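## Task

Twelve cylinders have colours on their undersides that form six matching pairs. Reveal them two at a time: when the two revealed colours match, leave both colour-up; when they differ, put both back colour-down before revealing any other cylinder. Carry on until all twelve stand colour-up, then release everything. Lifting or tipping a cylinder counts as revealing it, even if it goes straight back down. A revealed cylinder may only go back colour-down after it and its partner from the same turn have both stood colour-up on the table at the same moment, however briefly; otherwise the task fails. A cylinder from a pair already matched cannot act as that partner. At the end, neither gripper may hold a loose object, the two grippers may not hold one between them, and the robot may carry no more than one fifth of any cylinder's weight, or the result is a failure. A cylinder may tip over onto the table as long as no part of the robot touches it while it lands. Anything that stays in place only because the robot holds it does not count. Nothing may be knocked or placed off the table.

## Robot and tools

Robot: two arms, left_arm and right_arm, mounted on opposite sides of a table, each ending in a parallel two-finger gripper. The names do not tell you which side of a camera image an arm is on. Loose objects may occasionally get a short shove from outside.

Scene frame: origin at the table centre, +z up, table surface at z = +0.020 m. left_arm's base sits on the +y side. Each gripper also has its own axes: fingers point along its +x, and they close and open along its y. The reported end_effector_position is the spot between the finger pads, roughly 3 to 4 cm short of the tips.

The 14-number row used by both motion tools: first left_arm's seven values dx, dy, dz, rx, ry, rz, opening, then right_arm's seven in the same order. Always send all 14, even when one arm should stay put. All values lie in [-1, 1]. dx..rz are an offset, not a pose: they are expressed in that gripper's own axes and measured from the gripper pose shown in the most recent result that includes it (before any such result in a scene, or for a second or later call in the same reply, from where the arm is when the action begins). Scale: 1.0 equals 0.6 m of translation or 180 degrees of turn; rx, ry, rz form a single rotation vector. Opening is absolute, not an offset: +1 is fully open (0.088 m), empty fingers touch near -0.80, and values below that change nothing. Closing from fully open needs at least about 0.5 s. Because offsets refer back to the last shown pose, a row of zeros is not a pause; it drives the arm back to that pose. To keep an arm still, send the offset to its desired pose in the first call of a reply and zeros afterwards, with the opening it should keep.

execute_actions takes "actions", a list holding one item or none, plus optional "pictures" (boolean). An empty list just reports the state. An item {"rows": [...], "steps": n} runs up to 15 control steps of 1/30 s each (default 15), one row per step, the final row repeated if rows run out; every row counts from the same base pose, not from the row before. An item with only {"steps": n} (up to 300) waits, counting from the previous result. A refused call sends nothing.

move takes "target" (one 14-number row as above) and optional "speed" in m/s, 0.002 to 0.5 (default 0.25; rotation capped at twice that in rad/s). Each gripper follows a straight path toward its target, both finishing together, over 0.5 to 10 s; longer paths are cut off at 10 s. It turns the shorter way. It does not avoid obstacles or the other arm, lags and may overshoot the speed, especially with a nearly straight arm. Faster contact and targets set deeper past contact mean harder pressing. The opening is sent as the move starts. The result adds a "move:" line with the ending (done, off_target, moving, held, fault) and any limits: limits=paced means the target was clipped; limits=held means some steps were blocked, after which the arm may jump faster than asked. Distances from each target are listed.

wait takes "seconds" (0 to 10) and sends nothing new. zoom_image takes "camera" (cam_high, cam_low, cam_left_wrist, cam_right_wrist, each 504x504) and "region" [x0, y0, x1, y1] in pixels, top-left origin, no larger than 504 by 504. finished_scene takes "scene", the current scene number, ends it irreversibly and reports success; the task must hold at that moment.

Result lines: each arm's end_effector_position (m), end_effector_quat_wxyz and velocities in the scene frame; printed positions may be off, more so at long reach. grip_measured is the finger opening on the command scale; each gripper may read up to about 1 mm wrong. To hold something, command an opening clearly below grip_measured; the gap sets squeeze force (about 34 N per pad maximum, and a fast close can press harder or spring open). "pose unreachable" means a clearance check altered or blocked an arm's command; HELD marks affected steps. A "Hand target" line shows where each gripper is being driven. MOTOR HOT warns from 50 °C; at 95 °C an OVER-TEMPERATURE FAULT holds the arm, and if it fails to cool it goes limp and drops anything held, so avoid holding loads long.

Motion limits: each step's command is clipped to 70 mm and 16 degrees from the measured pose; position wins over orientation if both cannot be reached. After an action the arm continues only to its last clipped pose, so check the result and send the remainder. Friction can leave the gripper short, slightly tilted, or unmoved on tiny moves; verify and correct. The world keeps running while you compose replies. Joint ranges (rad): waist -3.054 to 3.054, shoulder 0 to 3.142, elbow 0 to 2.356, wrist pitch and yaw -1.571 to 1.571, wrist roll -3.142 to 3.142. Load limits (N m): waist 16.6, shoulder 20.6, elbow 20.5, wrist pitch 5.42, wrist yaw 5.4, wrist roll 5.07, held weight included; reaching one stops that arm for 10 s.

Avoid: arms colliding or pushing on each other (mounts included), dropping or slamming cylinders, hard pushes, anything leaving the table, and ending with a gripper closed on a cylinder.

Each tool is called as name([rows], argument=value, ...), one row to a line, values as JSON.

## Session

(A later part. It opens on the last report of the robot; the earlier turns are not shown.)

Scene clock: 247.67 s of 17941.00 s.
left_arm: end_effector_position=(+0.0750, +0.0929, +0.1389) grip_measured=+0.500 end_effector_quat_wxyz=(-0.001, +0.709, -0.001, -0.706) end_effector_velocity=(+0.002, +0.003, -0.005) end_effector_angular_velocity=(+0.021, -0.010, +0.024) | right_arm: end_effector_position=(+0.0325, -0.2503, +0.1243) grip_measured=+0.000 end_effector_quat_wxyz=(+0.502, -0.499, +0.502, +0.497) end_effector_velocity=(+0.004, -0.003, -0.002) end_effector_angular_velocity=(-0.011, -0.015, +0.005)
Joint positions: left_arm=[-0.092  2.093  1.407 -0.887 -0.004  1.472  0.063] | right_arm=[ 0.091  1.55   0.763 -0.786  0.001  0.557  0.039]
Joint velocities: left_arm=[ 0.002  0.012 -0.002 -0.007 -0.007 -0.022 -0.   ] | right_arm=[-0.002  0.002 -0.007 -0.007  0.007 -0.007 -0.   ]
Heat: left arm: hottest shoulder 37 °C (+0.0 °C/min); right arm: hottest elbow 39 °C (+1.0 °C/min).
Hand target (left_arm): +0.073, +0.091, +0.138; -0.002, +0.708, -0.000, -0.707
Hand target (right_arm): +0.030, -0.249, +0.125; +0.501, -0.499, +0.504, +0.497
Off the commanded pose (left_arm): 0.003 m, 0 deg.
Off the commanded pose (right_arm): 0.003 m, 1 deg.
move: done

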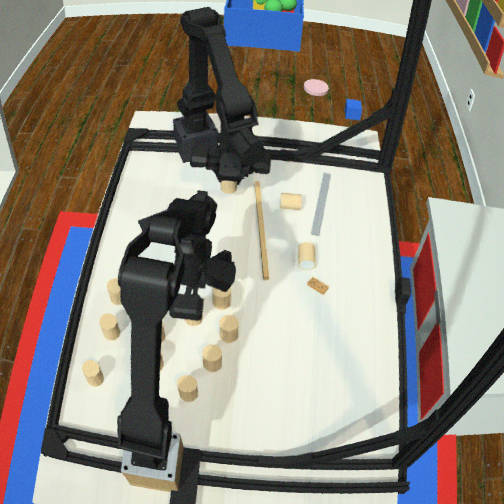

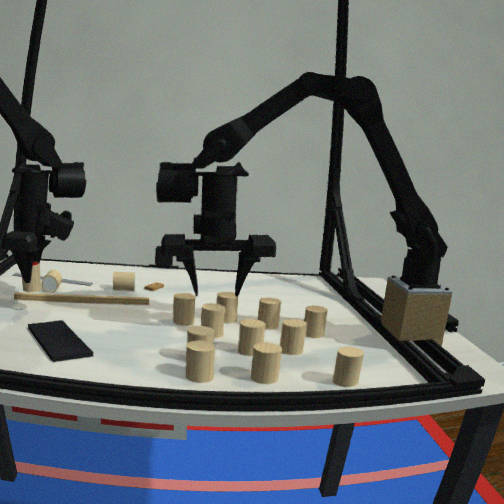

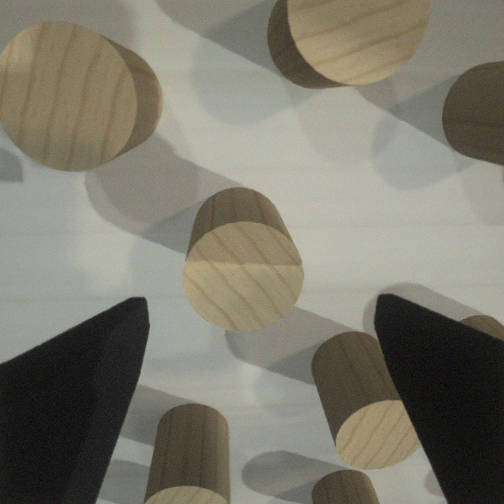

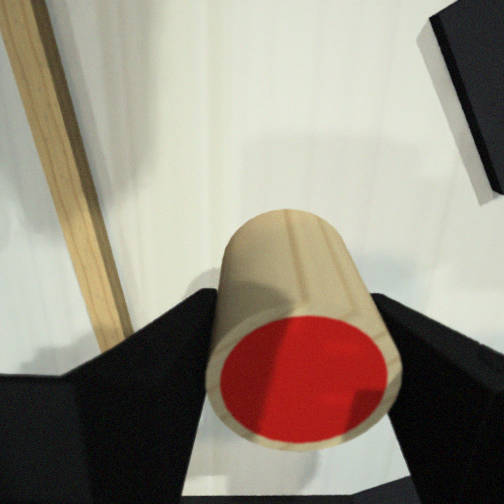

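move(target=[0.098,0.004,0.008,0,0,0,0.5, 0.0855,0,0,0,0,0,-0.4], speed=0.09)

execute_actions([
  {"rows":[[0,0,0,0,0,0,-0.4,0,0,0,0,0,0,0.5]],"steps":7},
], pictures=false)

move(target=[-0.11,0,0,0,0,0,-0.4, -0.1,0,0,0,0,0,0.5], speed=0.3)

move(target=[-0.30,0.105,-0.087,0,0,0.498,-0.4, -0.312,-0.157,0.242,0,-0.5,0,0.5], speed=0.4)

execute_actions([
  {"rows":[[0,0,0,0,0,0,-0.4,0,0,0,0,0,0,0.5]],"steps":2},
], pictures=false)

Scene clock: 263.30 s of 17941.00 s.
left_arm: end_effector_position=(+0.0713, +0.0881, +0.0838) grip_measured=+0.500 end_effector_quat_wxyz=(+0.002, +0.708, -0.004, -0.706) end_effector_velocity=(+0.000, +0.000, +0.001) end_effector_angular_velocity=(+0.002, -0.007, +0.005) | right_arm: end_effector_position=(+0.0315, -0.2490, +0.0789) grip_measured=+0.000 end_effector_quat_wxyz=(+0.503, -0.496, +0.501, +0.500) end_effector_velocity=(+0.002, +0.000, -0.001) end_effector_angular_velocity=(+0.006, -0.005, +0.005)
Joint positions: left_arm=[-0.1    2.209  1.347 -0.701 -0.004  1.463  0.063] | right_arm=[ 0.091  1.677  0.669 -0.557  0.     0.556  0.039]
Joint velocities: left_arm=[-0.002 -0.002  0.002 -0.007 -0.007 -0.007  0.   ] | right_arm=[-0.002 -0.002 -0.007  0.007  0.007 -0.007 -0.   ]
Heat: left arm: hottest shoulder 37 °C (+2.0 °C/min); right arm: hottest elbow 39 °C (+1.0 °C/min).
Hand target (left_arm): +0.071, +0.091, +0.080; -0.001, +0.709, -0.001, -0.706
Hand target (right_arm): +0.033, -0.250, +0.073; +0.502, -0.499, +0.502, +0.497
Off the commanded pose (left_arm): 0.005 m, 1 deg.
Off the commanded pose (right_arm): 0.006 m, 1 deg.
move: done

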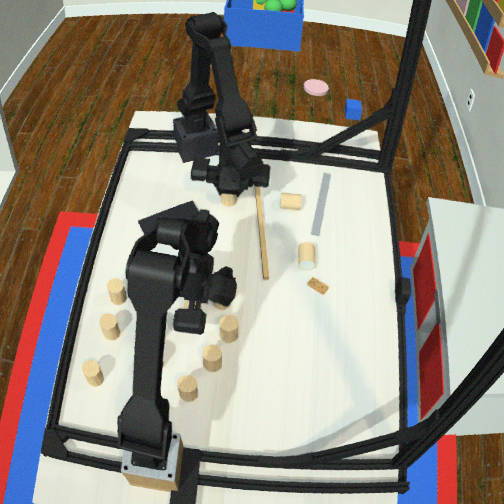

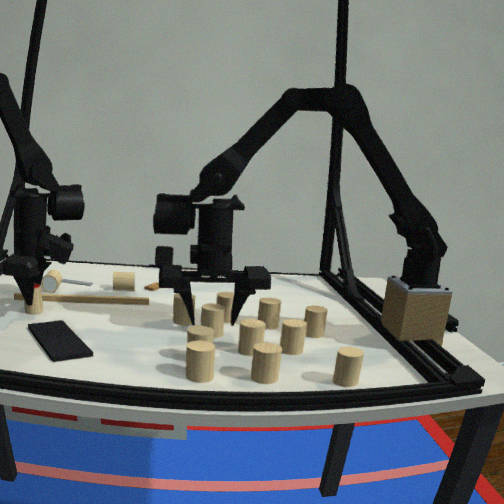

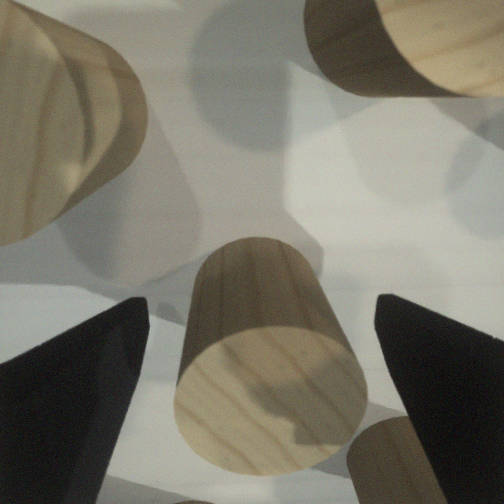

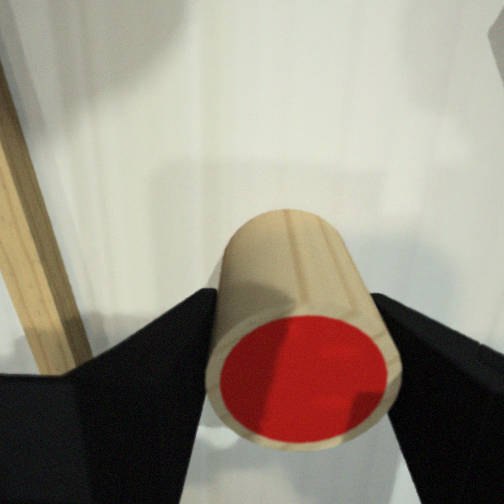

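Scene clock: 263.53 s of 17941.00 s.
left_arm: end_effector_position=(+0.0714, +0.0881, +0.0838) grip_measured=+0.015 end_effector_quat_wxyz=(+0.002, +0.708, -0.004, -0.706) end_effector_velocity=(+0.001, +0.003, +0.001) end_effector_angular_velocity=(+0.016, -0.009, +0.005) | right_arm: end_effector_position=(+0.0312, -0.2485, +0.0789) grip_measured=+0.418 end_effector_quat_wxyz=(+0.503, -0.495, +0.501, +0.501) end_effector_velocity=(-0.001, -0.006, -0.002) end_effector_angular_velocity=(-0.026, +0.010, -0.005)
Joint positions: left_arm=[-0.1    2.209  1.347 -0.701 -0.004  1.463  0.04 ] | right_arm=[ 0.091  1.677  0.669 -0.554  0.     0.556  0.059]
Joint velocities: left_arm=[-0.002 -0.002  0.002 -0.022 -0.007 -0.007 -0.   ] | right_arm=[ 0.002  0.002 -0.007 -0.007 -0.022  0.007  0.175]
Heat: left arm: hottest shoulder 37 °C (+2.0 °C/min); right arm: hottest elbow 39 °C (+1.0 °C/min).
Hand target (left_arm): +0.071, +0.088, +0.084; +0.002, +0.708, -0.004, -0.706
Hand target (right_arm): +0.032, -0.249, +0.079; +0.503, -0.496, +0.501, +0.500
Off the commanded pose (left_arm): 0.000 m, 0 deg.
Off the commanded pose (right_arm): 0.001 m, 0 deg.
Steps of this call (steps 1 to 7: all 7 steps of this action). Readings (end_effector_position):
1: left_arm (+0.0713, +0.0881, +0.0838) | right_arm (+0.0315, -0.2490, +0.0789)
2: left_arm (+0.0713, +0.0881, +0.0838) | right_arm (+0.0315, -0.2490, +0.0789)
4: left_arm (+0.0713, +0.0881, +0.0838) | right_arm (+0.0309, -0.2480, +0.0788)
7: the state above

Scene clock: 264.80 s of 17941.00 s.
left_arm: end_effector_position=(+0.0718, +0.0922, +0.1438) grip_measured=+0.014 end_effector_quat_wxyz=(-0.004, +0.709, +0.002, -0.705) end_effector_velocity=(+0.000, +0.004, -0.000) end_effector_angular_velocity=(+0.023, +0.005, +0.010) | right_arm: end_effector_position=(+0.0337, -0.2526, +0.1336) grip_measured=+0.500 end_effector_quat_wxyz=(+0.501, -0.503, +0.503, +0.493) end_effector_velocity=(-0.000, -0.000, +0.002) end_effector_angular_velocity=(-0.002, +0.008, +0.005)
Joint positions: left_arm=[-0.1    2.094  1.431 -0.917 -0.004  1.463  0.04 ] | right_arm=[ 0.091  1.528  0.784 -0.84   0.     0.556  0.063]
Joint velocities: left_arm=[ 0.002  0.002  0.002 -0.022  0.007 -0.007 -0.001] | right_arm=[-0.002 -0.007  0.002 -0.007 -0.007 -0.007 -0.   ]
Heat: left arm: hottest shoulder 37 °C (+2.0 °C/min); right arm: hottest elbow 39 °C (+1.0 °C/min).
Hand target (left_arm): +0.071, +0.089, +0.150; +0.002, +0.708, -0.004, -0.706
Hand target (right_arm): +0.031, -0.249, +0.139; +0.503, -0.495, +0.501, +0.501
Off the commanded pose (left_arm): 0.007 m, 1 deg.
Off the commanded pose (right_arm): 0.007 m, 1 deg.
move: done

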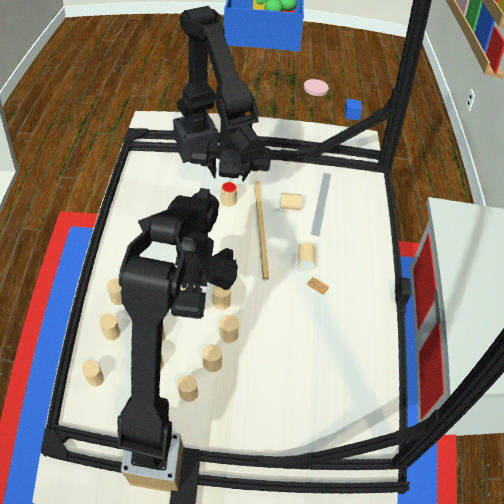

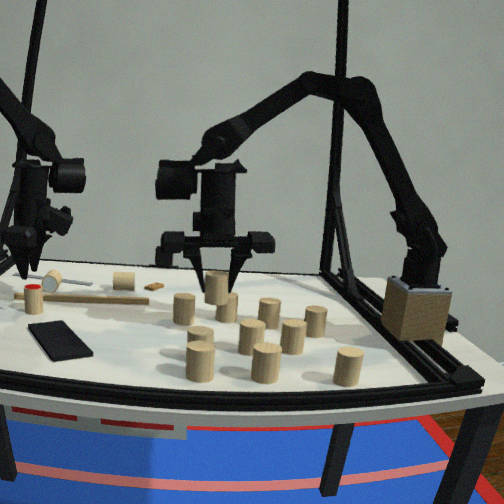

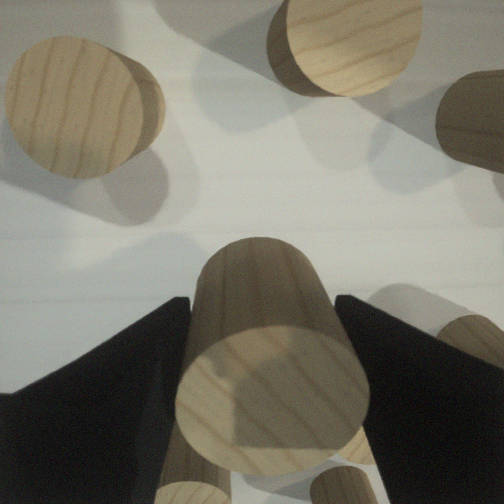

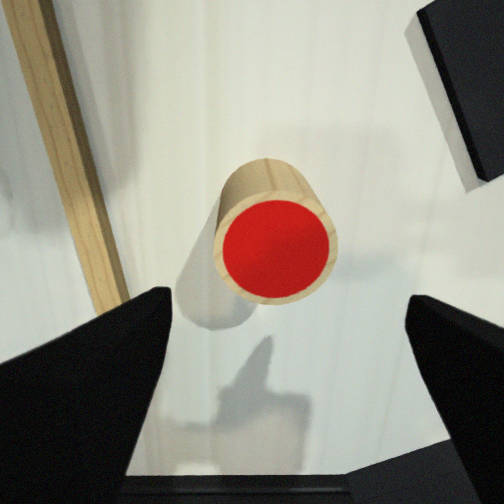

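Scene clock: 267.33 s of 17941.00 s.
left_arm: end_effector_position=(+0.1219, +0.0263, +0.3284) grip_measured=+0.012 end_effector_quat_wxyz=(+0.495, +0.503, -0.501, -0.501) end_effector_velocity=(+0.000, -0.000, +0.001) end_effector_angular_velocity=(-0.012, +0.007, +0.005) | right_arm: end_effector_position=(+0.1249, -0.1058, +0.3284) grip_measured=+0.500 end_effector_quat_wxyz=(+0.706, +0.000, -0.006, +0.708) end_effector_velocity=(-0.002, -0.001, +0.001) end_effector_angular_velocity=(+0.012, -0.006, +0.019)
Joint positions: left_arm=[0.043 1.644 0.664 0.971 0.04  1.579 0.04 ] | right_arm=[-0.319  1.107  0.373  0.742  0.134 -0.009  0.064]
Joint velocities: left_arm=[-0.002  0.007 -0.002  0.022 -0.007 -0.007 -0.   ] | right_arm=[-0.002  0.002 -0.007  0.022 -0.022 -0.007 -0.   ]
Heat: left arm: hottest shoulder 37 °C (+2.0 °C/min); right arm: hottest elbow 39 °C (+1.0 °C/min).
Hand target (left_arm): +0.123, +0.027, +0.325; +0.493, +0.504, -0.499, -0.503
Hand target (right_arm): +0.125, -0.106, +0.322; +0.705, -0.007, -0.002, +0.709
Off the commanded pose (left_arm): 0.005 m, 0 deg.
Off the commanded pose (right_arm): 0.009 m, 1 deg.
move: off_target (right_arm)

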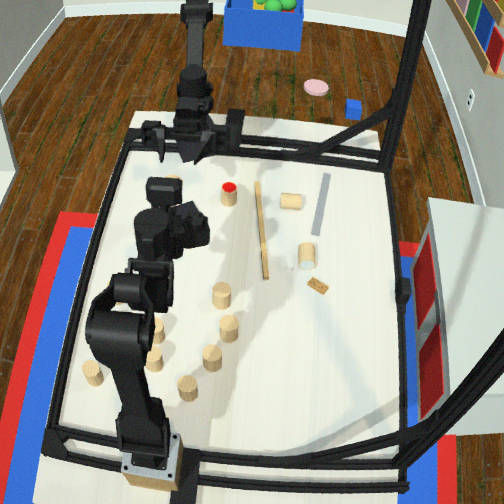

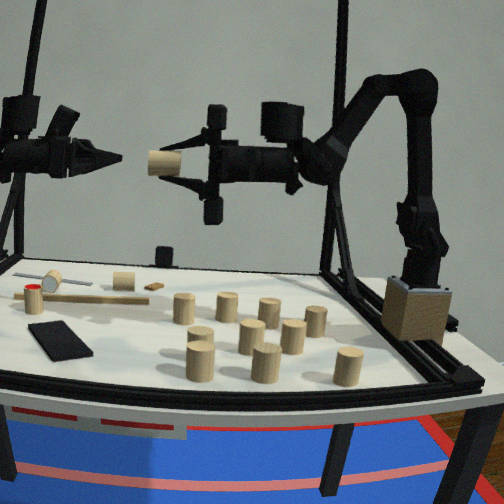

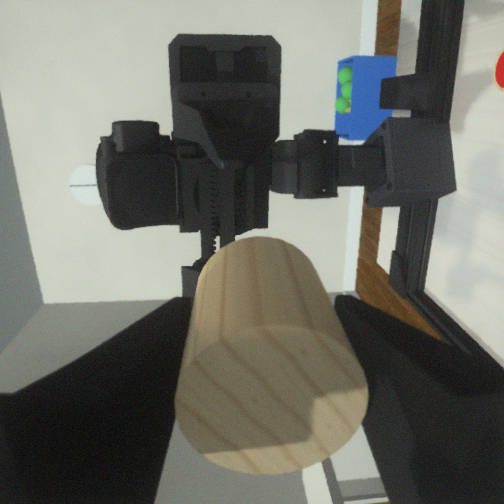

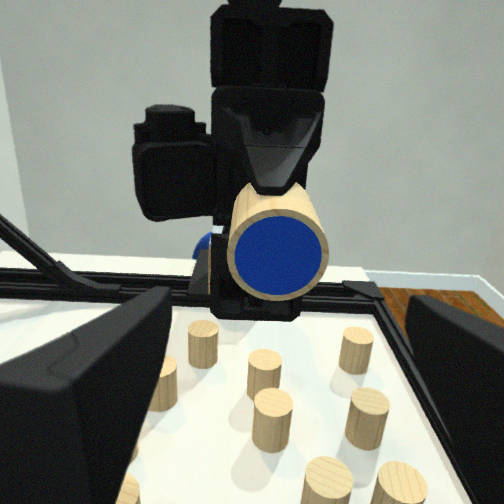

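Scene clock: 267.40 s of 17941.00 s.
left_arm: end_effector_position=(+0.1218, +0.0263, +0.3284) grip_measured=+0.012 end_effector_quat_wxyz=(+0.494, +0.503, -0.501, -0.502) end_effector_velocity=(-0.000, +0.001, -0.000) end_effector_angular_velocity=(-0.002, +0.007, +0.005) | right_arm: end_effector_position=(+0.1250, -0.1058, +0.3284) grip_measured=+0.500 end_effector_quat_wxyz=(+0.706, +0.000, -0.006, +0.708) end_effector_velocity=(+0.002, -0.000, -0.002) end_effector_angular_velocity=(-0.007, -0.023, -0.010)
Joint positions: left_arm=[0.043 1.644 0.664 0.971 0.04  1.579 0.04 ] | right_arm=[-0.319  1.107  0.373  0.743  0.134 -0.009  0.064]
Joint velocities: left_arm=[-0.002 -0.002 -0.007  0.007 -0.007 -0.007 -0.   ] | right_arm=[-0.002 -0.002 -0.002 -0.007  0.007 -0.022 -0.   ]
Heat: left arm: hottest shoulder 37 °C (+2.0 °C/min); right arm: hottest elbow 39 °C (+1.0 °C/min).
Hand target (left_arm): +0.122, +0.026, +0.328; +0.494, +0.503, -0.501, -0.502
Hand target (right_arm): +0.125, -0.106, +0.328; +0.706, +0.000, -0.006, +0.708
Off the commanded pose (left_arm): 0.000 m, 0 deg.
Off the commanded pose (right_arm): 0.000 m, 0 deg.
Steps of this call (steps 1 to 2: all 2 steps of this action). Readings (end_effector_position):
1: left_arm (+0.1218, +0.0263, +0.3284) | right_arm (+0.1250, -0.1058, +0.3284)
2: the state above

move(target=[0,0,0,0,0,0,-0.4, 0.139,-0.0005,-0.005,0.002,0.001,0,0.5], speed=0.14)

execute_actions([
  {"rows":[[0,0,0,0,0,0,-0.4,0,0,0,0,0,0,-0.4]],"steps":7},
], pictures=false)

execute_actions([
  {"rows":[[0,0,0,0,0,0,0.6,0,0,0,0,0,0,-0.4],[0,0,0,0,0,0,0.6,0,0,0,0,0,0,-0.4],[0,0,0,0,0,0,0.6,0,0,0,0,0,0,-0.4],[-0.01,0,0,0,0,0,0.6,-0.01,0,0,0,0,0,-0.4],[-0.02,0,0,0,0,0,0.6,-0.02,0,0,0,0,0,-0.4],[-0.03,0,0,0,0,0,0.6,-0.03,0,0,0,0,0,-0.4],[-0.04,0,0,0,0,0,0.6,-0.04,0,0,0,0,0,-0.4],[-0.05,0,0,0,0,0,0.6,-0.05,0,0,0,0,0,-0.4]],"steps":8},
], pictures=false)

move(target=[-0.045,0.005,0,-0.002,0,0.003,0.6, -0.182,0.15,-0.335,0,0.5,0,-0.4], speed=0.4)

move(target=[0,0,0,0,0,0,0.6, 0.075,0,0,0,0,0,-0.4], speed=0.08)

execute_actions([
  {"rows":[[0,0,0,0,0,0,0.6,0,0,0,0,0,0,0.4]],"steps":10},
], pictures=false)

execute_actions([
  {"steps":55},
])

execute_actions([
  {"rows":[[0,0,0,0,0,0,0.6,0,0,0,0,0,0,-0.4]],"steps":7},
], pictures=false)

execute_actions([
  {"rows":[[0,0,0,0,0,0,0.6,-0.015,0,0,0,0,0,-0.4],[0,0,0,0,0,0,0.6,-0.03,0,0,0,0,0,-0.4],[0,0,0,0,0,0,0.6,-0.045,0,0,0,0,0,-0.4],[0,0,0,0,0,0,0.6,-0.06,0,0,0,0,0,-0.4]],"steps":5},
], pictures=false)

move(target=[0,0,0,0,0,0,0.6, -0.345,-0.145,0.185,0,-0.498,0,-0.4], speed=0.4)

execute_actions([
  {"rows":[[0,0,0,0,0,0,0.6,0,0,0,0,0,0,-0.4]],"steps":2},
], pictures=false)

Scene clock: 287.80 s of 17941.00 s.
left_arm: end_effector_position=(+0.1218, +0.0263, +0.3275) grip_measured=+0.010 end_effector_quat_wxyz=(+0.494, +0.503, -0.501, -0.502) end_effector_velocity=(+0.002, +0.001, -0.005) end_effector_angular_velocity=(+0.022, +0.023, +0.010) | right_arm: end_effector_position=(+0.1254, -0.0259, +0.3250) grip_measured=+0.500 end_effector_quat_wxyz=(+0.706, -0.001, -0.003, +0.708) end_effector_velocity=(-0.002, +0.000, -0.006) end_effector_angular_velocity=(-0.017, -0.009, +0.010)
Joint positions: left_arm=[0.043 1.645 0.664 0.971 0.04  1.579 0.039] | right_arm=[-0.361  1.494  0.623  0.874  0.094 -0.005  0.064]
Joint velocities: left_arm=[ 0.002 -0.002 -0.002 -0.022 -0.007 -0.022 -0.   ] | right_arm=[ 0.002  0.007 -0.002 -0.007 -0.007 -0.007 -0.   ]
Heat: left arm: hottest shoulder 36 °C (-1.0 °C/min); right arm: hottest elbow 39 °C (+0.0 °C/min).
Hand target (left_arm): +0.122, +0.026, +0.328; +0.494, +0.503, -0.501, -0.502
Hand target (right_arm): +0.126, -0.022, +0.326; +0.706, +0.001, -0.003, +0.708
Off the commanded pose (left_arm): 0.001 m, 0 deg.
Off the commanded pose (right_arm): 0.004 m, 0 deg.
move: done

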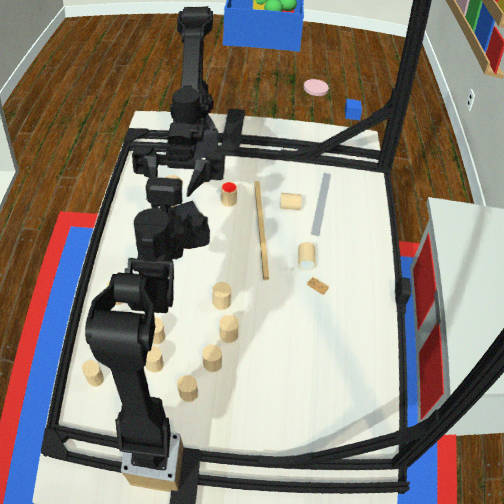

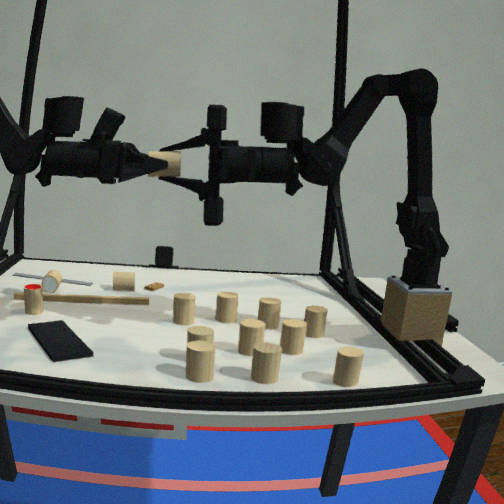

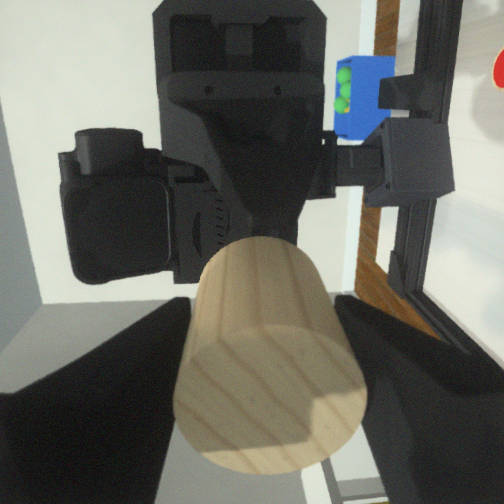

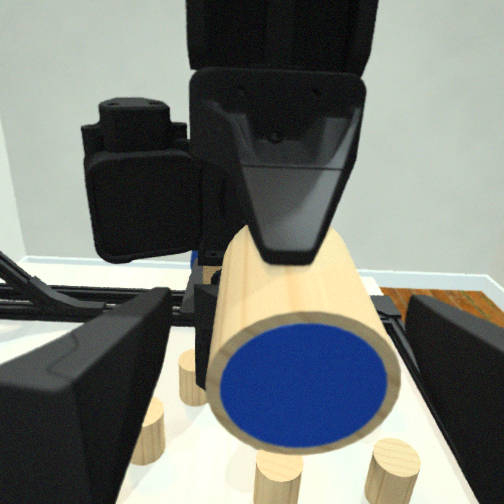

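Scene clock: 288.03 s of 17941.00 s.
left_arm: end_effector_position=(+0.1218, +0.0263, +0.3275) grip_measured=+0.010 end_effector_quat_wxyz=(+0.494, +0.503, -0.501, -0.502) end_effector_velocity=(-0.004, +0.000, -0.004) end_effector_angular_velocity=(+0.012, +0.008, -0.015) | right_arm: end_effector_position=(+0.1254, -0.0258, +0.3251) grip_measured=+0.000 end_effector_quat_wxyz=(+0.706, -0.000, -0.003, +0.708) end_effector_velocity=(+0.002, -0.001, -0.005) end_effector_angular_velocity=(-0.022, -0.024, -0.010)
Joint positions: left_arm=[0.043 1.645 0.664 0.971 0.04  1.579 0.039] | right_arm=[-0.361  1.494  0.623  0.874  0.094 -0.005  0.039]
Joint velocities: left_arm=[-0.007  0.002 -0.002 -0.007  0.007 -0.007  0.   ] | right_arm=[-0.002 -0.002 -0.002 -0.022  0.007 -0.022 -0.   ]
Heat: left arm: hottest shoulder 36 °C (-1.0 °C/min); right arm: hottest elbow 39 °C (+0.0 °C/min).
Hand target (left_arm): +0.122, +0.026, +0.328; +0.494, +0.503, -0.501, -0.502
Hand target (right_arm): +0.125, -0.026, +0.325; +0.706, -0.000, -0.003, +0.708
Off the commanded pose (left_arm): 0.000 m, 0 deg.
Off the commanded pose (right_arm): 0.000 m, 0 deg.
Steps of this call (steps 1 to 7: all 7 steps of this action). Readings (end_effector_position):
1: left_arm (+0.1218, +0.0263, +0.3275) | right_arm (+0.1254, -0.0258, +0.3251)
2: left_arm (+0.1218, +0.0263, +0.3275) | right_arm (+0.1254, -0.0258, +0.3251)
4: left_arm (+0.1218, +0.0263, +0.3275) | right_arm (+0.1254, -0.0258, +0.3251)
7: the state above

Scene clock: 288.30 s of 17941.00 s.
left_arm: end_effector_position=(+0.1214, +0.0395, +0.3252) grip_measured=+0.540 end_effector_quat_wxyz=(+0.492, +0.505, -0.499, -0.504) end_effector_velocity=(-0.007, +0.143, -0.017) end_effector_angular_velocity=(+0.056, +0.009, -0.010) | right_arm: end_effector_position=(+0.1257, -0.0379, +0.3205) grip_measured=+0.000 end_effector_quat_wxyz=(+0.706, -0.005, +0.001, +0.708) end_effector_velocity=(+0.003, -0.141, -0.024) end_effector_angular_velocity=(-0.061, -0.028, -0.005)
Joint positions: left_arm=[0.043 1.6   0.611 0.971 0.04  1.579 0.065] | right_arm=[-0.358  1.45   0.576  0.866  0.096 -0.005  0.039]
Joint velocities: left_arm=[-0.002 -0.51  -0.559 -0.007  0.007 -0.007  0.168] | right_arm=[ 0.046 -0.554 -0.52  -0.095  0.051 -0.022 -0.   ]
Heat: left arm: hottest shoulder 36 °C (-1.0 °C/min); right arm: hottest elbow 39 °C (+0.0 °C/min).
Hand target (left_arm): +0.122, +0.054, +0.327; +0.494, +0.503, -0.501, -0.502
Hand target (right_arm): +0.125, -0.053, +0.324; +0.706, -0.000, -0.003, +0.708
Off the commanded pose (left_arm): 0.017 m, 0 deg.
Off the commanded pose (right_arm): 0.018 m, 1 deg.
Steps of this call (steps 1 to 8: all 8 steps of this action). Readings (end_effector_position):
1: left_arm (+0.1218, +0.0263, +0.3275) | right_arm (+0.1254, -0.0258, +0.3251)
2: left_arm (+0.1218, +0.0263, +0.3275) | right_arm (+0.1254, -0.0258, +0.3251)
4: left_arm (+0.1218, +0.0267, +0.3272) | right_arm (+0.1254, -0.0260, +0.3246)
8: the state above

Scene clock: 291.27 s of 17941.00 s.
left_arm: end_effector_position=(+0.1205, +0.0761, +0.3298) grip_measured=+0.600 end_effector_quat_wxyz=(+0.496, +0.501, -0.501, -0.502) end_effector_velocity=(+0.002, +0.001, +0.003) end_effector_angular_velocity=(-0.012, +0.021, +0.020) | right_arm: end_effector_position=(+0.0390, -0.1618, +0.1212) grip_measured=+0.000 end_effector_quat_wxyz=(+0.503, -0.499, +0.502, +0.497) end_effector_velocity=(-0.002, -0.002, -0.002) end_effector_angular_velocity=(-0.019, +0.016, +0.005)
Joint positions: left_arm=[0.045 1.448 0.479 0.963 0.041 1.575 0.068] | right_arm=[-0.078  1.83   1.069 -0.812  0.002  0.388  0.039]
Joint velocities: left_arm=[-0.002 -0.007 -0.002  0.007 -0.022 -0.022 -0.   ] | right_arm=[-0.002  0.007  0.002 -0.007 -0.022 -0.007 -0.   ]
Heat: left arm: hottest shoulder 36 °C (-2.0 °C/min); right arm: hottest elbow 39 °C (+0.0 °C/min).
Hand target (left_arm): +0.121, +0.078, +0.329; +0.497, +0.501, -0.500, -0.503
Hand target (right_arm): +0.037, -0.160, +0.120; +0.501, -0.500, +0.504, +0.496
Off the commanded pose (left_arm): 0.003 m, 0 deg.
Off the commanded pose (right_arm): 0.002 m, 1 deg.
move: done

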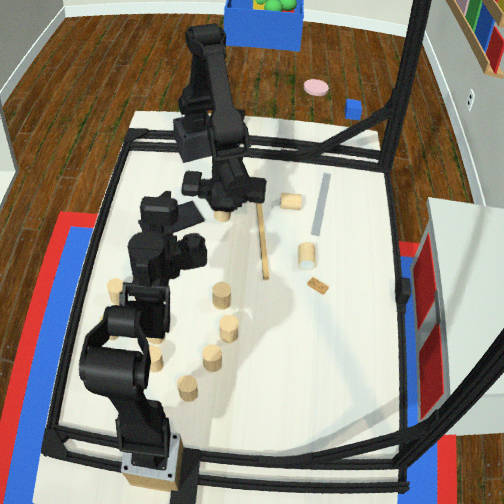

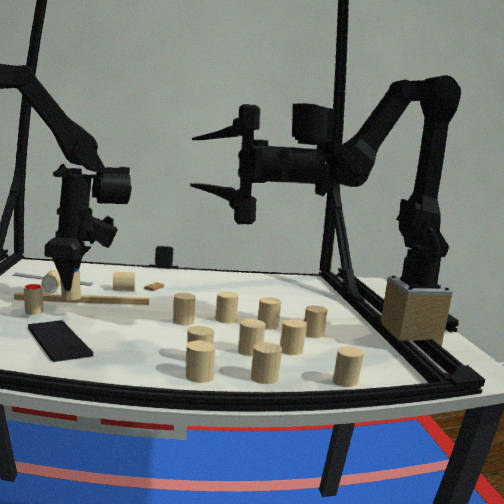

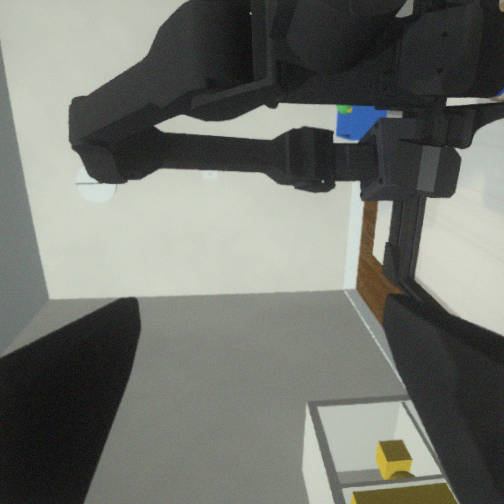

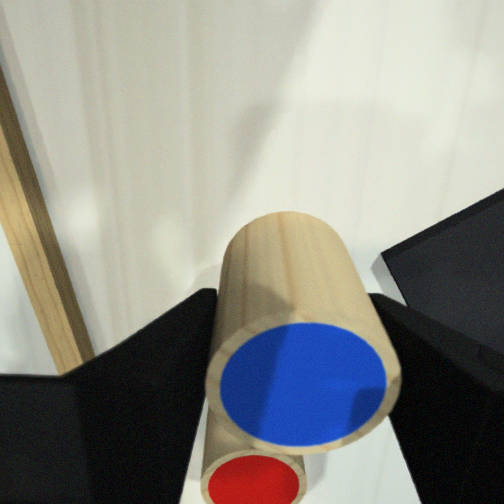

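Scene clock: 292.13 s of 17941.00 s.
left_arm: end_effector_position=(+0.1205, +0.0761, +0.3298) grip_measured=+0.600 end_effector_quat_wxyz=(+0.496, +0.501, -0.501, -0.502) end_effector_velocity=(+0.000, +0.001, -0.004) end_effector_angular_velocity=(+0.012, +0.008, +0.005) | right_arm: end_effector_position=(+0.0378, -0.1588, +0.0827) grip_measured=+0.000 end_effector_quat_wxyz=(+0.505, -0.493, +0.500, +0.502) end_effector_velocity=(+0.001, -0.003, -0.001) end_effector_angular_velocity=(-0.014, +0.002, +0.005)
Joint positions: left_arm=[0.045 1.448 0.479 0.963 0.041 1.575 0.068] | right_arm=[-0.078  1.914  1.    -0.642  0.002  0.388  0.039]
Joint velocities: left_arm=[-0.002 -0.002 -0.007 -0.007 -0.007 -0.007  0.   ] | right_arm=[-0.002  0.002 -0.002 -0.007 -0.007 -0.007 -0.   ]
Heat: left arm: hottest shoulder 36 °C (-2.0 °C/min); right arm: hottest elbow 39 °C (+0.0 °C/min).
Hand target (left_arm): +0.121, +0.076, +0.330; +0.496, +0.501, -0.501, -0.502
Hand target (right_arm): +0.040, -0.162, +0.076; +0.503, -0.499, +0.502, +0.497
Off the commanded pose (left_arm): 0.000 m, 0 deg.
Off the commanded pose (right_arm): 0.007 m, 1 deg.
move: done

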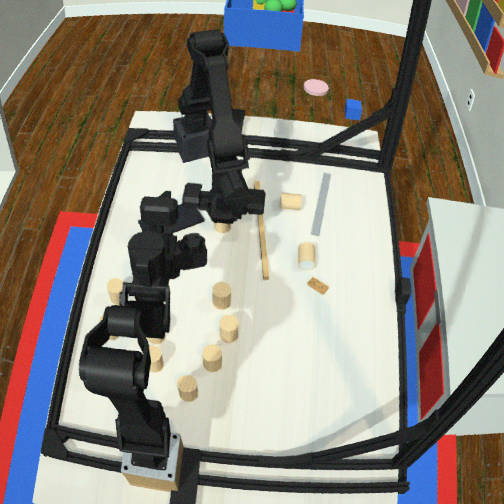

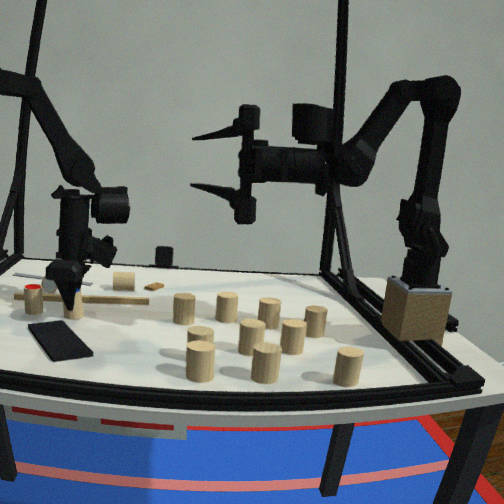

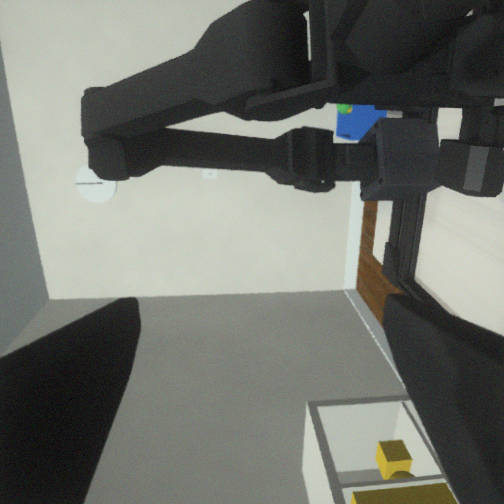

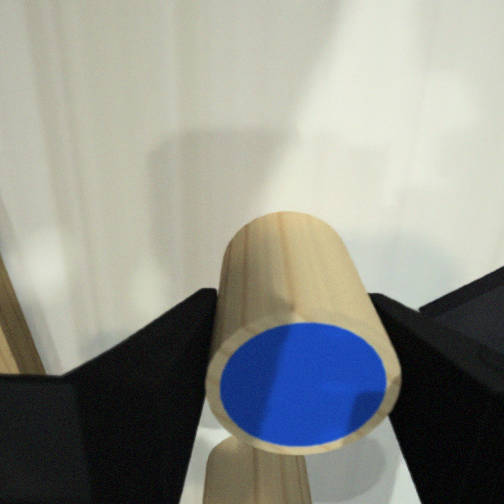

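Scene clock: 292.47 s of 17941.00 s.
left_arm: end_effector_position=(+0.1205, +0.0761, +0.3298) grip_measured=+0.600 end_effector_quat_wxyz=(+0.496, +0.501, -0.501, -0.502) end_effector_velocity=(+0.000, +0.001, -0.002) end_effector_angular_velocity=(+0.007, +0.022, +0.005) | right_arm: end_effector_position=(+0.0378, -0.1587, +0.0827) grip_measured=+0.375 end_effector_quat_wxyz=(+0.505, -0.493, +0.500, +0.502) end_effector_velocity=(+0.002, -0.007, -0.001) end_effector_angular_velocity=(-0.028, -0.003, +0.005)
Joint positions: left_arm=[0.045 1.448 0.479 0.963 0.041 1.575 0.068] | right_arm=[-0.078  1.914  1.    -0.642  0.002  0.388  0.057]
Joint velocities: left_arm=[-0.002 -0.002 -0.002 -0.007 -0.007 -0.022 -0.   ] | right_arm=[-0.002 -0.002 -0.007 -0.022 -0.007 -0.007  0.011]
Heat: left arm: hottest shoulder 36 °C (-2.0 °C/min); right arm: hottest elbow 39 °C (+0.0 °C/min).
Hand target (left_arm): +0.121, +0.076, +0.330; +0.496, +0.501, -0.501, -0.502
Hand target (right_arm): +0.038, -0.159, +0.083; +0.505, -0.493, +0.500, +0.502
Off the commanded pose (left_arm): 0.000 m, 0 deg.
Off the commanded pose (right_arm): 0.000 m, 0 deg.
Steps of this call (steps 1 to 10: all 10 steps of this action). Readings (end_effector_position):
1: left_arm (+0.1205, +0.0761, +0.3298) | right_arm (+0.0378, -0.1588, +0.0827)
2: left_arm (+0.1205, +0.0761, +0.3298) | right_arm (+0.0378, -0.1588, +0.0827)
4: left_arm (+0.1205, +0.0761, +0.3298) | right_arm (+0.0378, -0.1587, +0.0827)
8: left_arm (+0.1205, +0.0761, +0.3298) | right_arm (+0.0378, -0.1587, +0.0827)
10: the state above

Scene clock: 294.30 s of 17941.00 s.
left_arm: end_effector_position=(+0.1205, +0.0761, +0.3298) grip_measured=+0.600 end_effector_quat_wxyz=(+0.496, +0.501, -0.501, -0.502) end_effector_velocity=(-0.004, +0.001, -0.002) end_effector_angular_velocity=(+0.007, -0.007, -0.024) | right_arm: end_effector_position=(+0.0378, -0.1587, +0.0827) grip_measured=+0.400 end_effector_quat_wxyz=(+0.505, -0.493, +0.500, +0.502) end_effector_velocity=(+0.004, -0.004, +0.000) end_effector_angular_velocity=(-0.018, -0.015, -0.010)
Joint positions: left_arm=[0.045 1.448 0.479 0.963 0.041 1.575 0.068] | right_arm=[-0.078  1.914  1.    -0.642  0.002  0.388  0.059]
Joint velocities: left_arm=[-0.002 -0.002 -0.002 -0.007  0.022  0.007 -0.   ] | right_arm=[-0.002 -0.002 -0.002 -0.022  0.007  0.007 -0.   ]
Heat: left arm: hottest shoulder 36 °C (-2.0 °C/min); right arm: hottest elbow 39 °C (+0.0 °C/min).
Hand target (left_arm): +0.121, +0.076, +0.330; +0.496, +0.501, -0.501, -0.502
Hand target (right_arm): +0.038, -0.159, +0.083; +0.505, -0.493, +0.500, +0.502
Off the commanded pose (left_arm): 0.000 m, 0 deg.
Off the commanded pose (right_arm): 0.000 m, 0 deg.
Steps of this call (steps 1 to 55: nothing new was sent). Readings (end_effector_position):
1: left_arm (+0.1205, +0.0761, +0.3298) | right_arm (+0.0378, -0.1587, +0.0827)
2: left_arm (+0.1205, +0.0761, +0.3298) | right_arm (+0.0378, -0.1587, +0.0827)
4: left_arm (+0.1205, +0.0761, +0.3298) | right_arm (+0.0378, -0.1587, +0.0827)
8: left_arm (+0.1205, +0.0761, +0.3298) | right_arm (+0.0378, -0.1587, +0.0827)
55: the state above

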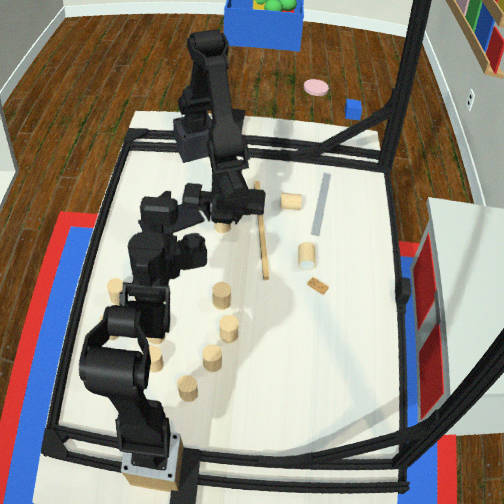

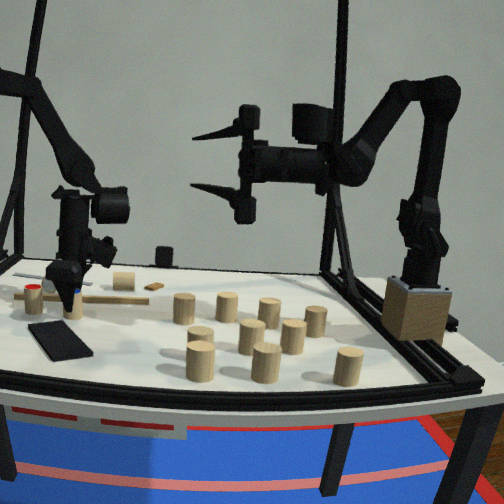

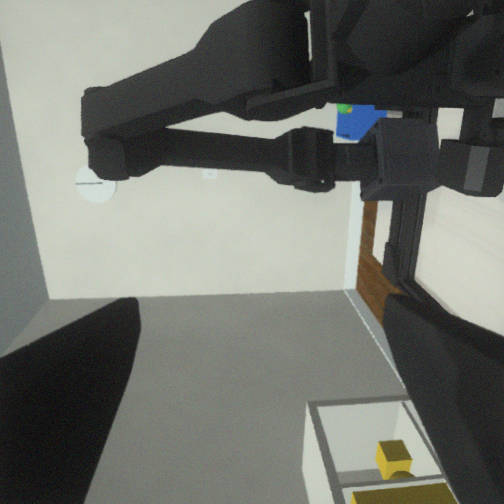

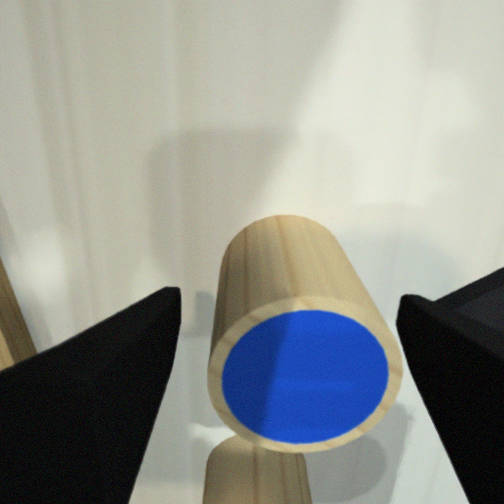

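Scene clock: 294.53 s of 17941.00 s.
left_arm: end_effector_position=(+0.1205, +0.0761, +0.3298) grip_measured=+0.600 end_effector_quat_wxyz=(+0.496, +0.501, -0.501, -0.502) end_effector_velocity=(+0.000, +0.001, -0.003) end_effector_angular_velocity=(+0.017, +0.008, +0.005) | right_arm: end_effector_position=(+0.0378, -0.1588, +0.0827) grip_measured=+0.002 end_effector_quat_wxyz=(+0.505, -0.493, +0.500, +0.502) end_effector_velocity=(+0.000, -0.002, +0.000) end_effector_angular_velocity=(-0.009, +0.004, +0.005)
Joint positions: left_arm=[0.045 1.448 0.479 0.963 0.041 1.575 0.068] | right_arm=[-0.078  1.914  1.    -0.642  0.002  0.388  0.039]
Joint velocities: left_arm=[-0.002 -0.007 -0.002 -0.022 -0.007 -0.007 -0.001] | right_arm=[-0.002 -0.002 -0.002 -0.007 -0.007 -0.007 -0.   ]
Heat: left arm: hottest shoulder 36 °C (-2.0 °C/min); right arm: hottest elbow 39 °C (+0.0 °C/min).
Hand target (left_arm): +0.121, +0.076, +0.330; +0.496, +0.501, -0.501, -0.502
Hand target (right_arm): +0.038, -0.159, +0.083; +0.505, -0.493, +0.500, +0.502
Off the commanded pose (left_arm): 0.000 m, 0 deg.
Off the commanded pose (right_arm): 0.000 m, 0 deg.
Steps of this call (steps 1 to 7: all 7 steps of this action). Readings (end_effector_position):
1: left_arm (+0.1205, +0.0761, +0.3298) | right_arm (+0.0378, -0.1587, +0.0827)
2: left_arm (+0.1205, +0.0761, +0.3298) | right_arm (+0.0378, -0.1587, +0.0827)
4: left_arm (+0.1205, +0.0761, +0.3298) | right_arm (+0.0378, -0.1587, +0.0827)
7: the state above

Scene clock: 294.70 s of 17941.00 s.
left_arm: end_effector_position=(+0.1205, +0.0761, +0.3298) grip_measured=+0.600 end_effector_quat_wxyz=(+0.496, +0.501, -0.501, -0.502) end_effector_velocity=(+0.000, +0.001, -0.007) end_effector_angular_velocity=(+0.027, +0.008, +0.005) | right_arm: end_effector_position=(+0.0413, -0.1676, +0.0946) grip_measured=+0.002 end_effector_quat_wxyz=(+0.499, -0.507, +0.506, +0.488) end_effector_velocity=(+0.002, -0.006, +0.140) end_effector_angular_velocity=(+0.027, +0.019, +0.005)
Joint positions: left_arm=[0.045 1.448 0.479 0.963 0.041 1.575 0.068] | right_arm=[-0.078  1.885  1.018 -0.732  0.002  0.388  0.039]
Joint velocities: left_arm=[-0.002 -0.002 -0.007 -0.022 -0.007 -0.007  0.   ] | right_arm=[-0.002 -0.369  0.168 -0.505 -0.007 -0.007 -0.   ]
Heat: left arm: hottest shoulder 36 °C (-1.0 °C/min); right arm: hottest elbow 39 °C (+0.0 °C/min).
Hand target (left_arm): +0.121, +0.076, +0.330; +0.496, +0.501, -0.501, -0.502
Hand target (right_arm): +0.038, -0.160, +0.117; +0.505, -0.493, +0.500, +0.503
Off the commanded pose (left_arm): 0.000 m, 0 deg.
Off the commanded pose (right_arm): 0.026 m, 2 deg.
Steps of this call (steps 1 to 5: all 5 steps of this action). Readings (end_effector_position):
1: left_arm (+0.1205, +0.0761, +0.3298) | right_arm (+0.0380, -0.1594, +0.0828)
2: left_arm (+0.1205, +0.0761, +0.3298) | right_arm (+0.0388, -0.1612, +0.0841)
4: left_arm (+0.1205, +0.0761, +0.3298) | right_arm (+0.0408, -0.1664, +0.0904)
5: the state above

Scene clock: 297.60 s of 17941.00 s.
left_arm: end_effector_position=(+0.1205, +0.0761, +0.3298) grip_measured=+0.600 end_effector_quat_wxyz=(+0.496, +0.501, -0.501, -0.502) end_effector_velocity=(+0.000, +0.001, +0.002) end_effector_angular_velocity=(-0.007, +0.022, +0.005) | right_arm: end_effector_position=(+0.1242, -0.0520, +0.3261) grip_measured=+0.001 end_effector_quat_wxyz=(+0.706, +0.001, -0.004, +0.708) end_effector_velocity=(+0.002, +0.001, +0.002) end_effector_angular_velocity=(+0.007, -0.021, -0.000)
Joint positions: left_arm=[0.045 1.448 0.479 0.963 0.041 1.575 0.068] | right_arm=[-0.345  1.384  0.533  0.858  0.11  -0.005  0.039]
Joint velocities: left_arm=[-0.002 -0.002 -0.002  0.007 -0.007 -0.022 -0.   ] | right_arm=[-0.007  0.002  0.002  0.007 -0.007 -0.022  0.   ]
Heat: left arm: hottest shoulder 36 °C (-1.0 °C/min); right arm: hottest elbow 39 °C (+0.0 °C/min).
Hand target (left_arm): +0.121, +0.076, +0.330; +0.496, +0.501, -0.501, -0.502
Hand target (right_arm): +0.125, -0.052, +0.320; +0.706, -0.004, -0.001, +0.708
Off the commanded pose (left_arm): 0.000 m, 0 deg.
Off the commanded pose (right_arm): 0.008 m, 1 deg.
move: done

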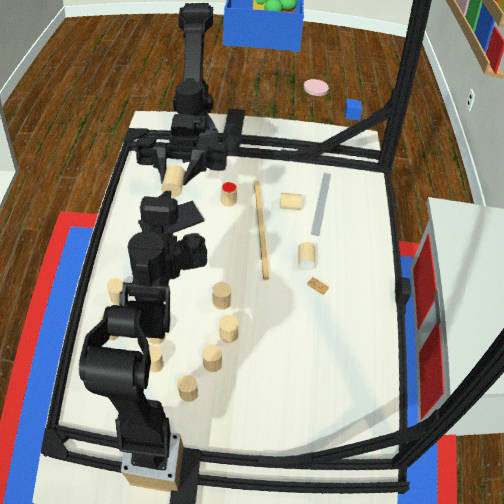

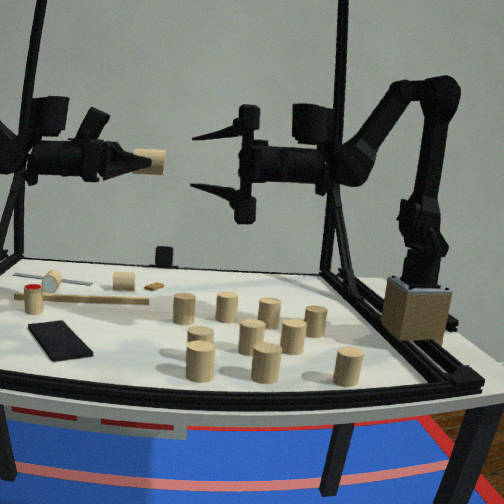

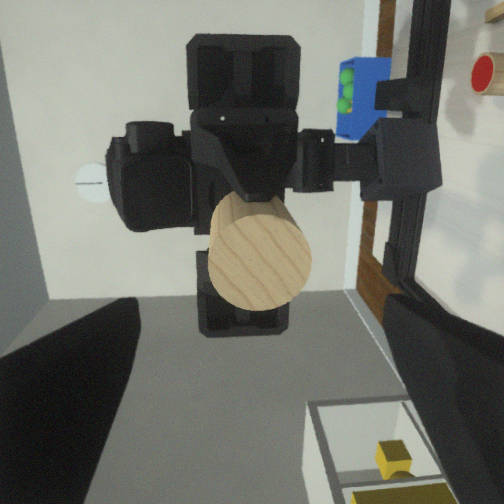

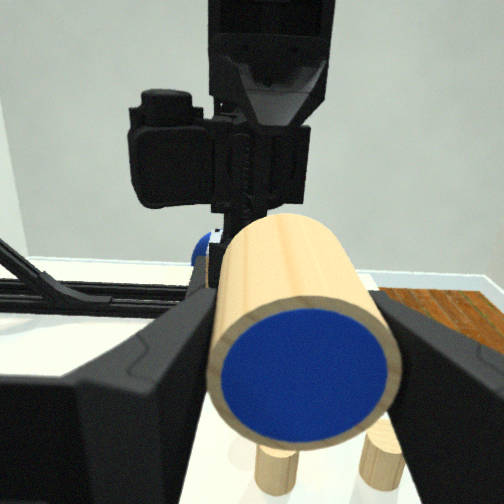

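Scene clock: 297.67 s of 17941.00 s.
left_arm: end_effector_position=(+0.1205, +0.0761, +0.3298) grip_measured=+0.600 end_effector_quat_wxyz=(+0.496, +0.501, -0.501, -0.502) end_effector_velocity=(+0.000, +0.002, -0.002) end_effector_angular_velocity=(+0.007, +0.008, +0.005) | right_arm: end_effector_position=(+0.1242, -0.0520, +0.3261) grip_measured=+0.001 end_effector_quat_wxyz=(+0.706, +0.001, -0.004, +0.708) end_effector_velocity=(+0.002, -0.001, -0.004) end_effector_angular_velocity=(-0.012, -0.009, -0.000)
Joint positions: left_arm=[0.045 1.448 0.479 0.963 0.041 1.575 0.068] | right_arm=[-0.345  1.384  0.533  0.858  0.11  -0.005  0.039]
Joint velocities: left_arm=[-0.002 -0.007 -0.007 -0.007 -0.007 -0.007 -0.   ] | right_arm=[-0.007 -0.002 -0.007 -0.007 -0.007 -0.007  0.   ]
Heat: left arm: hottest shoulder 36 °C (-1.0 °C/min); right arm: hottest elbow 39 °C (+0.0 °C/min).
Hand target (left_arm): +0.121, +0.076, +0.330; +0.496, +0.501, -0.501, -0.502
Hand target (right_arm): +0.124, -0.052, +0.326; +0.707, +0.001, -0.004, +0.708
Off the commanded pose (left_arm): 0.000 m, 0 deg.
Off the commanded pose (right_arm): 0.000 m, 0 deg.
Steps of this call (steps 1 to 2: all 2 steps of this action). Readings (end_effector_position):
1: left_arm (+0.1205, +0.0761, +0.3298) | right_arm (+0.1242, -0.0520, +0.3261)
2: the state above


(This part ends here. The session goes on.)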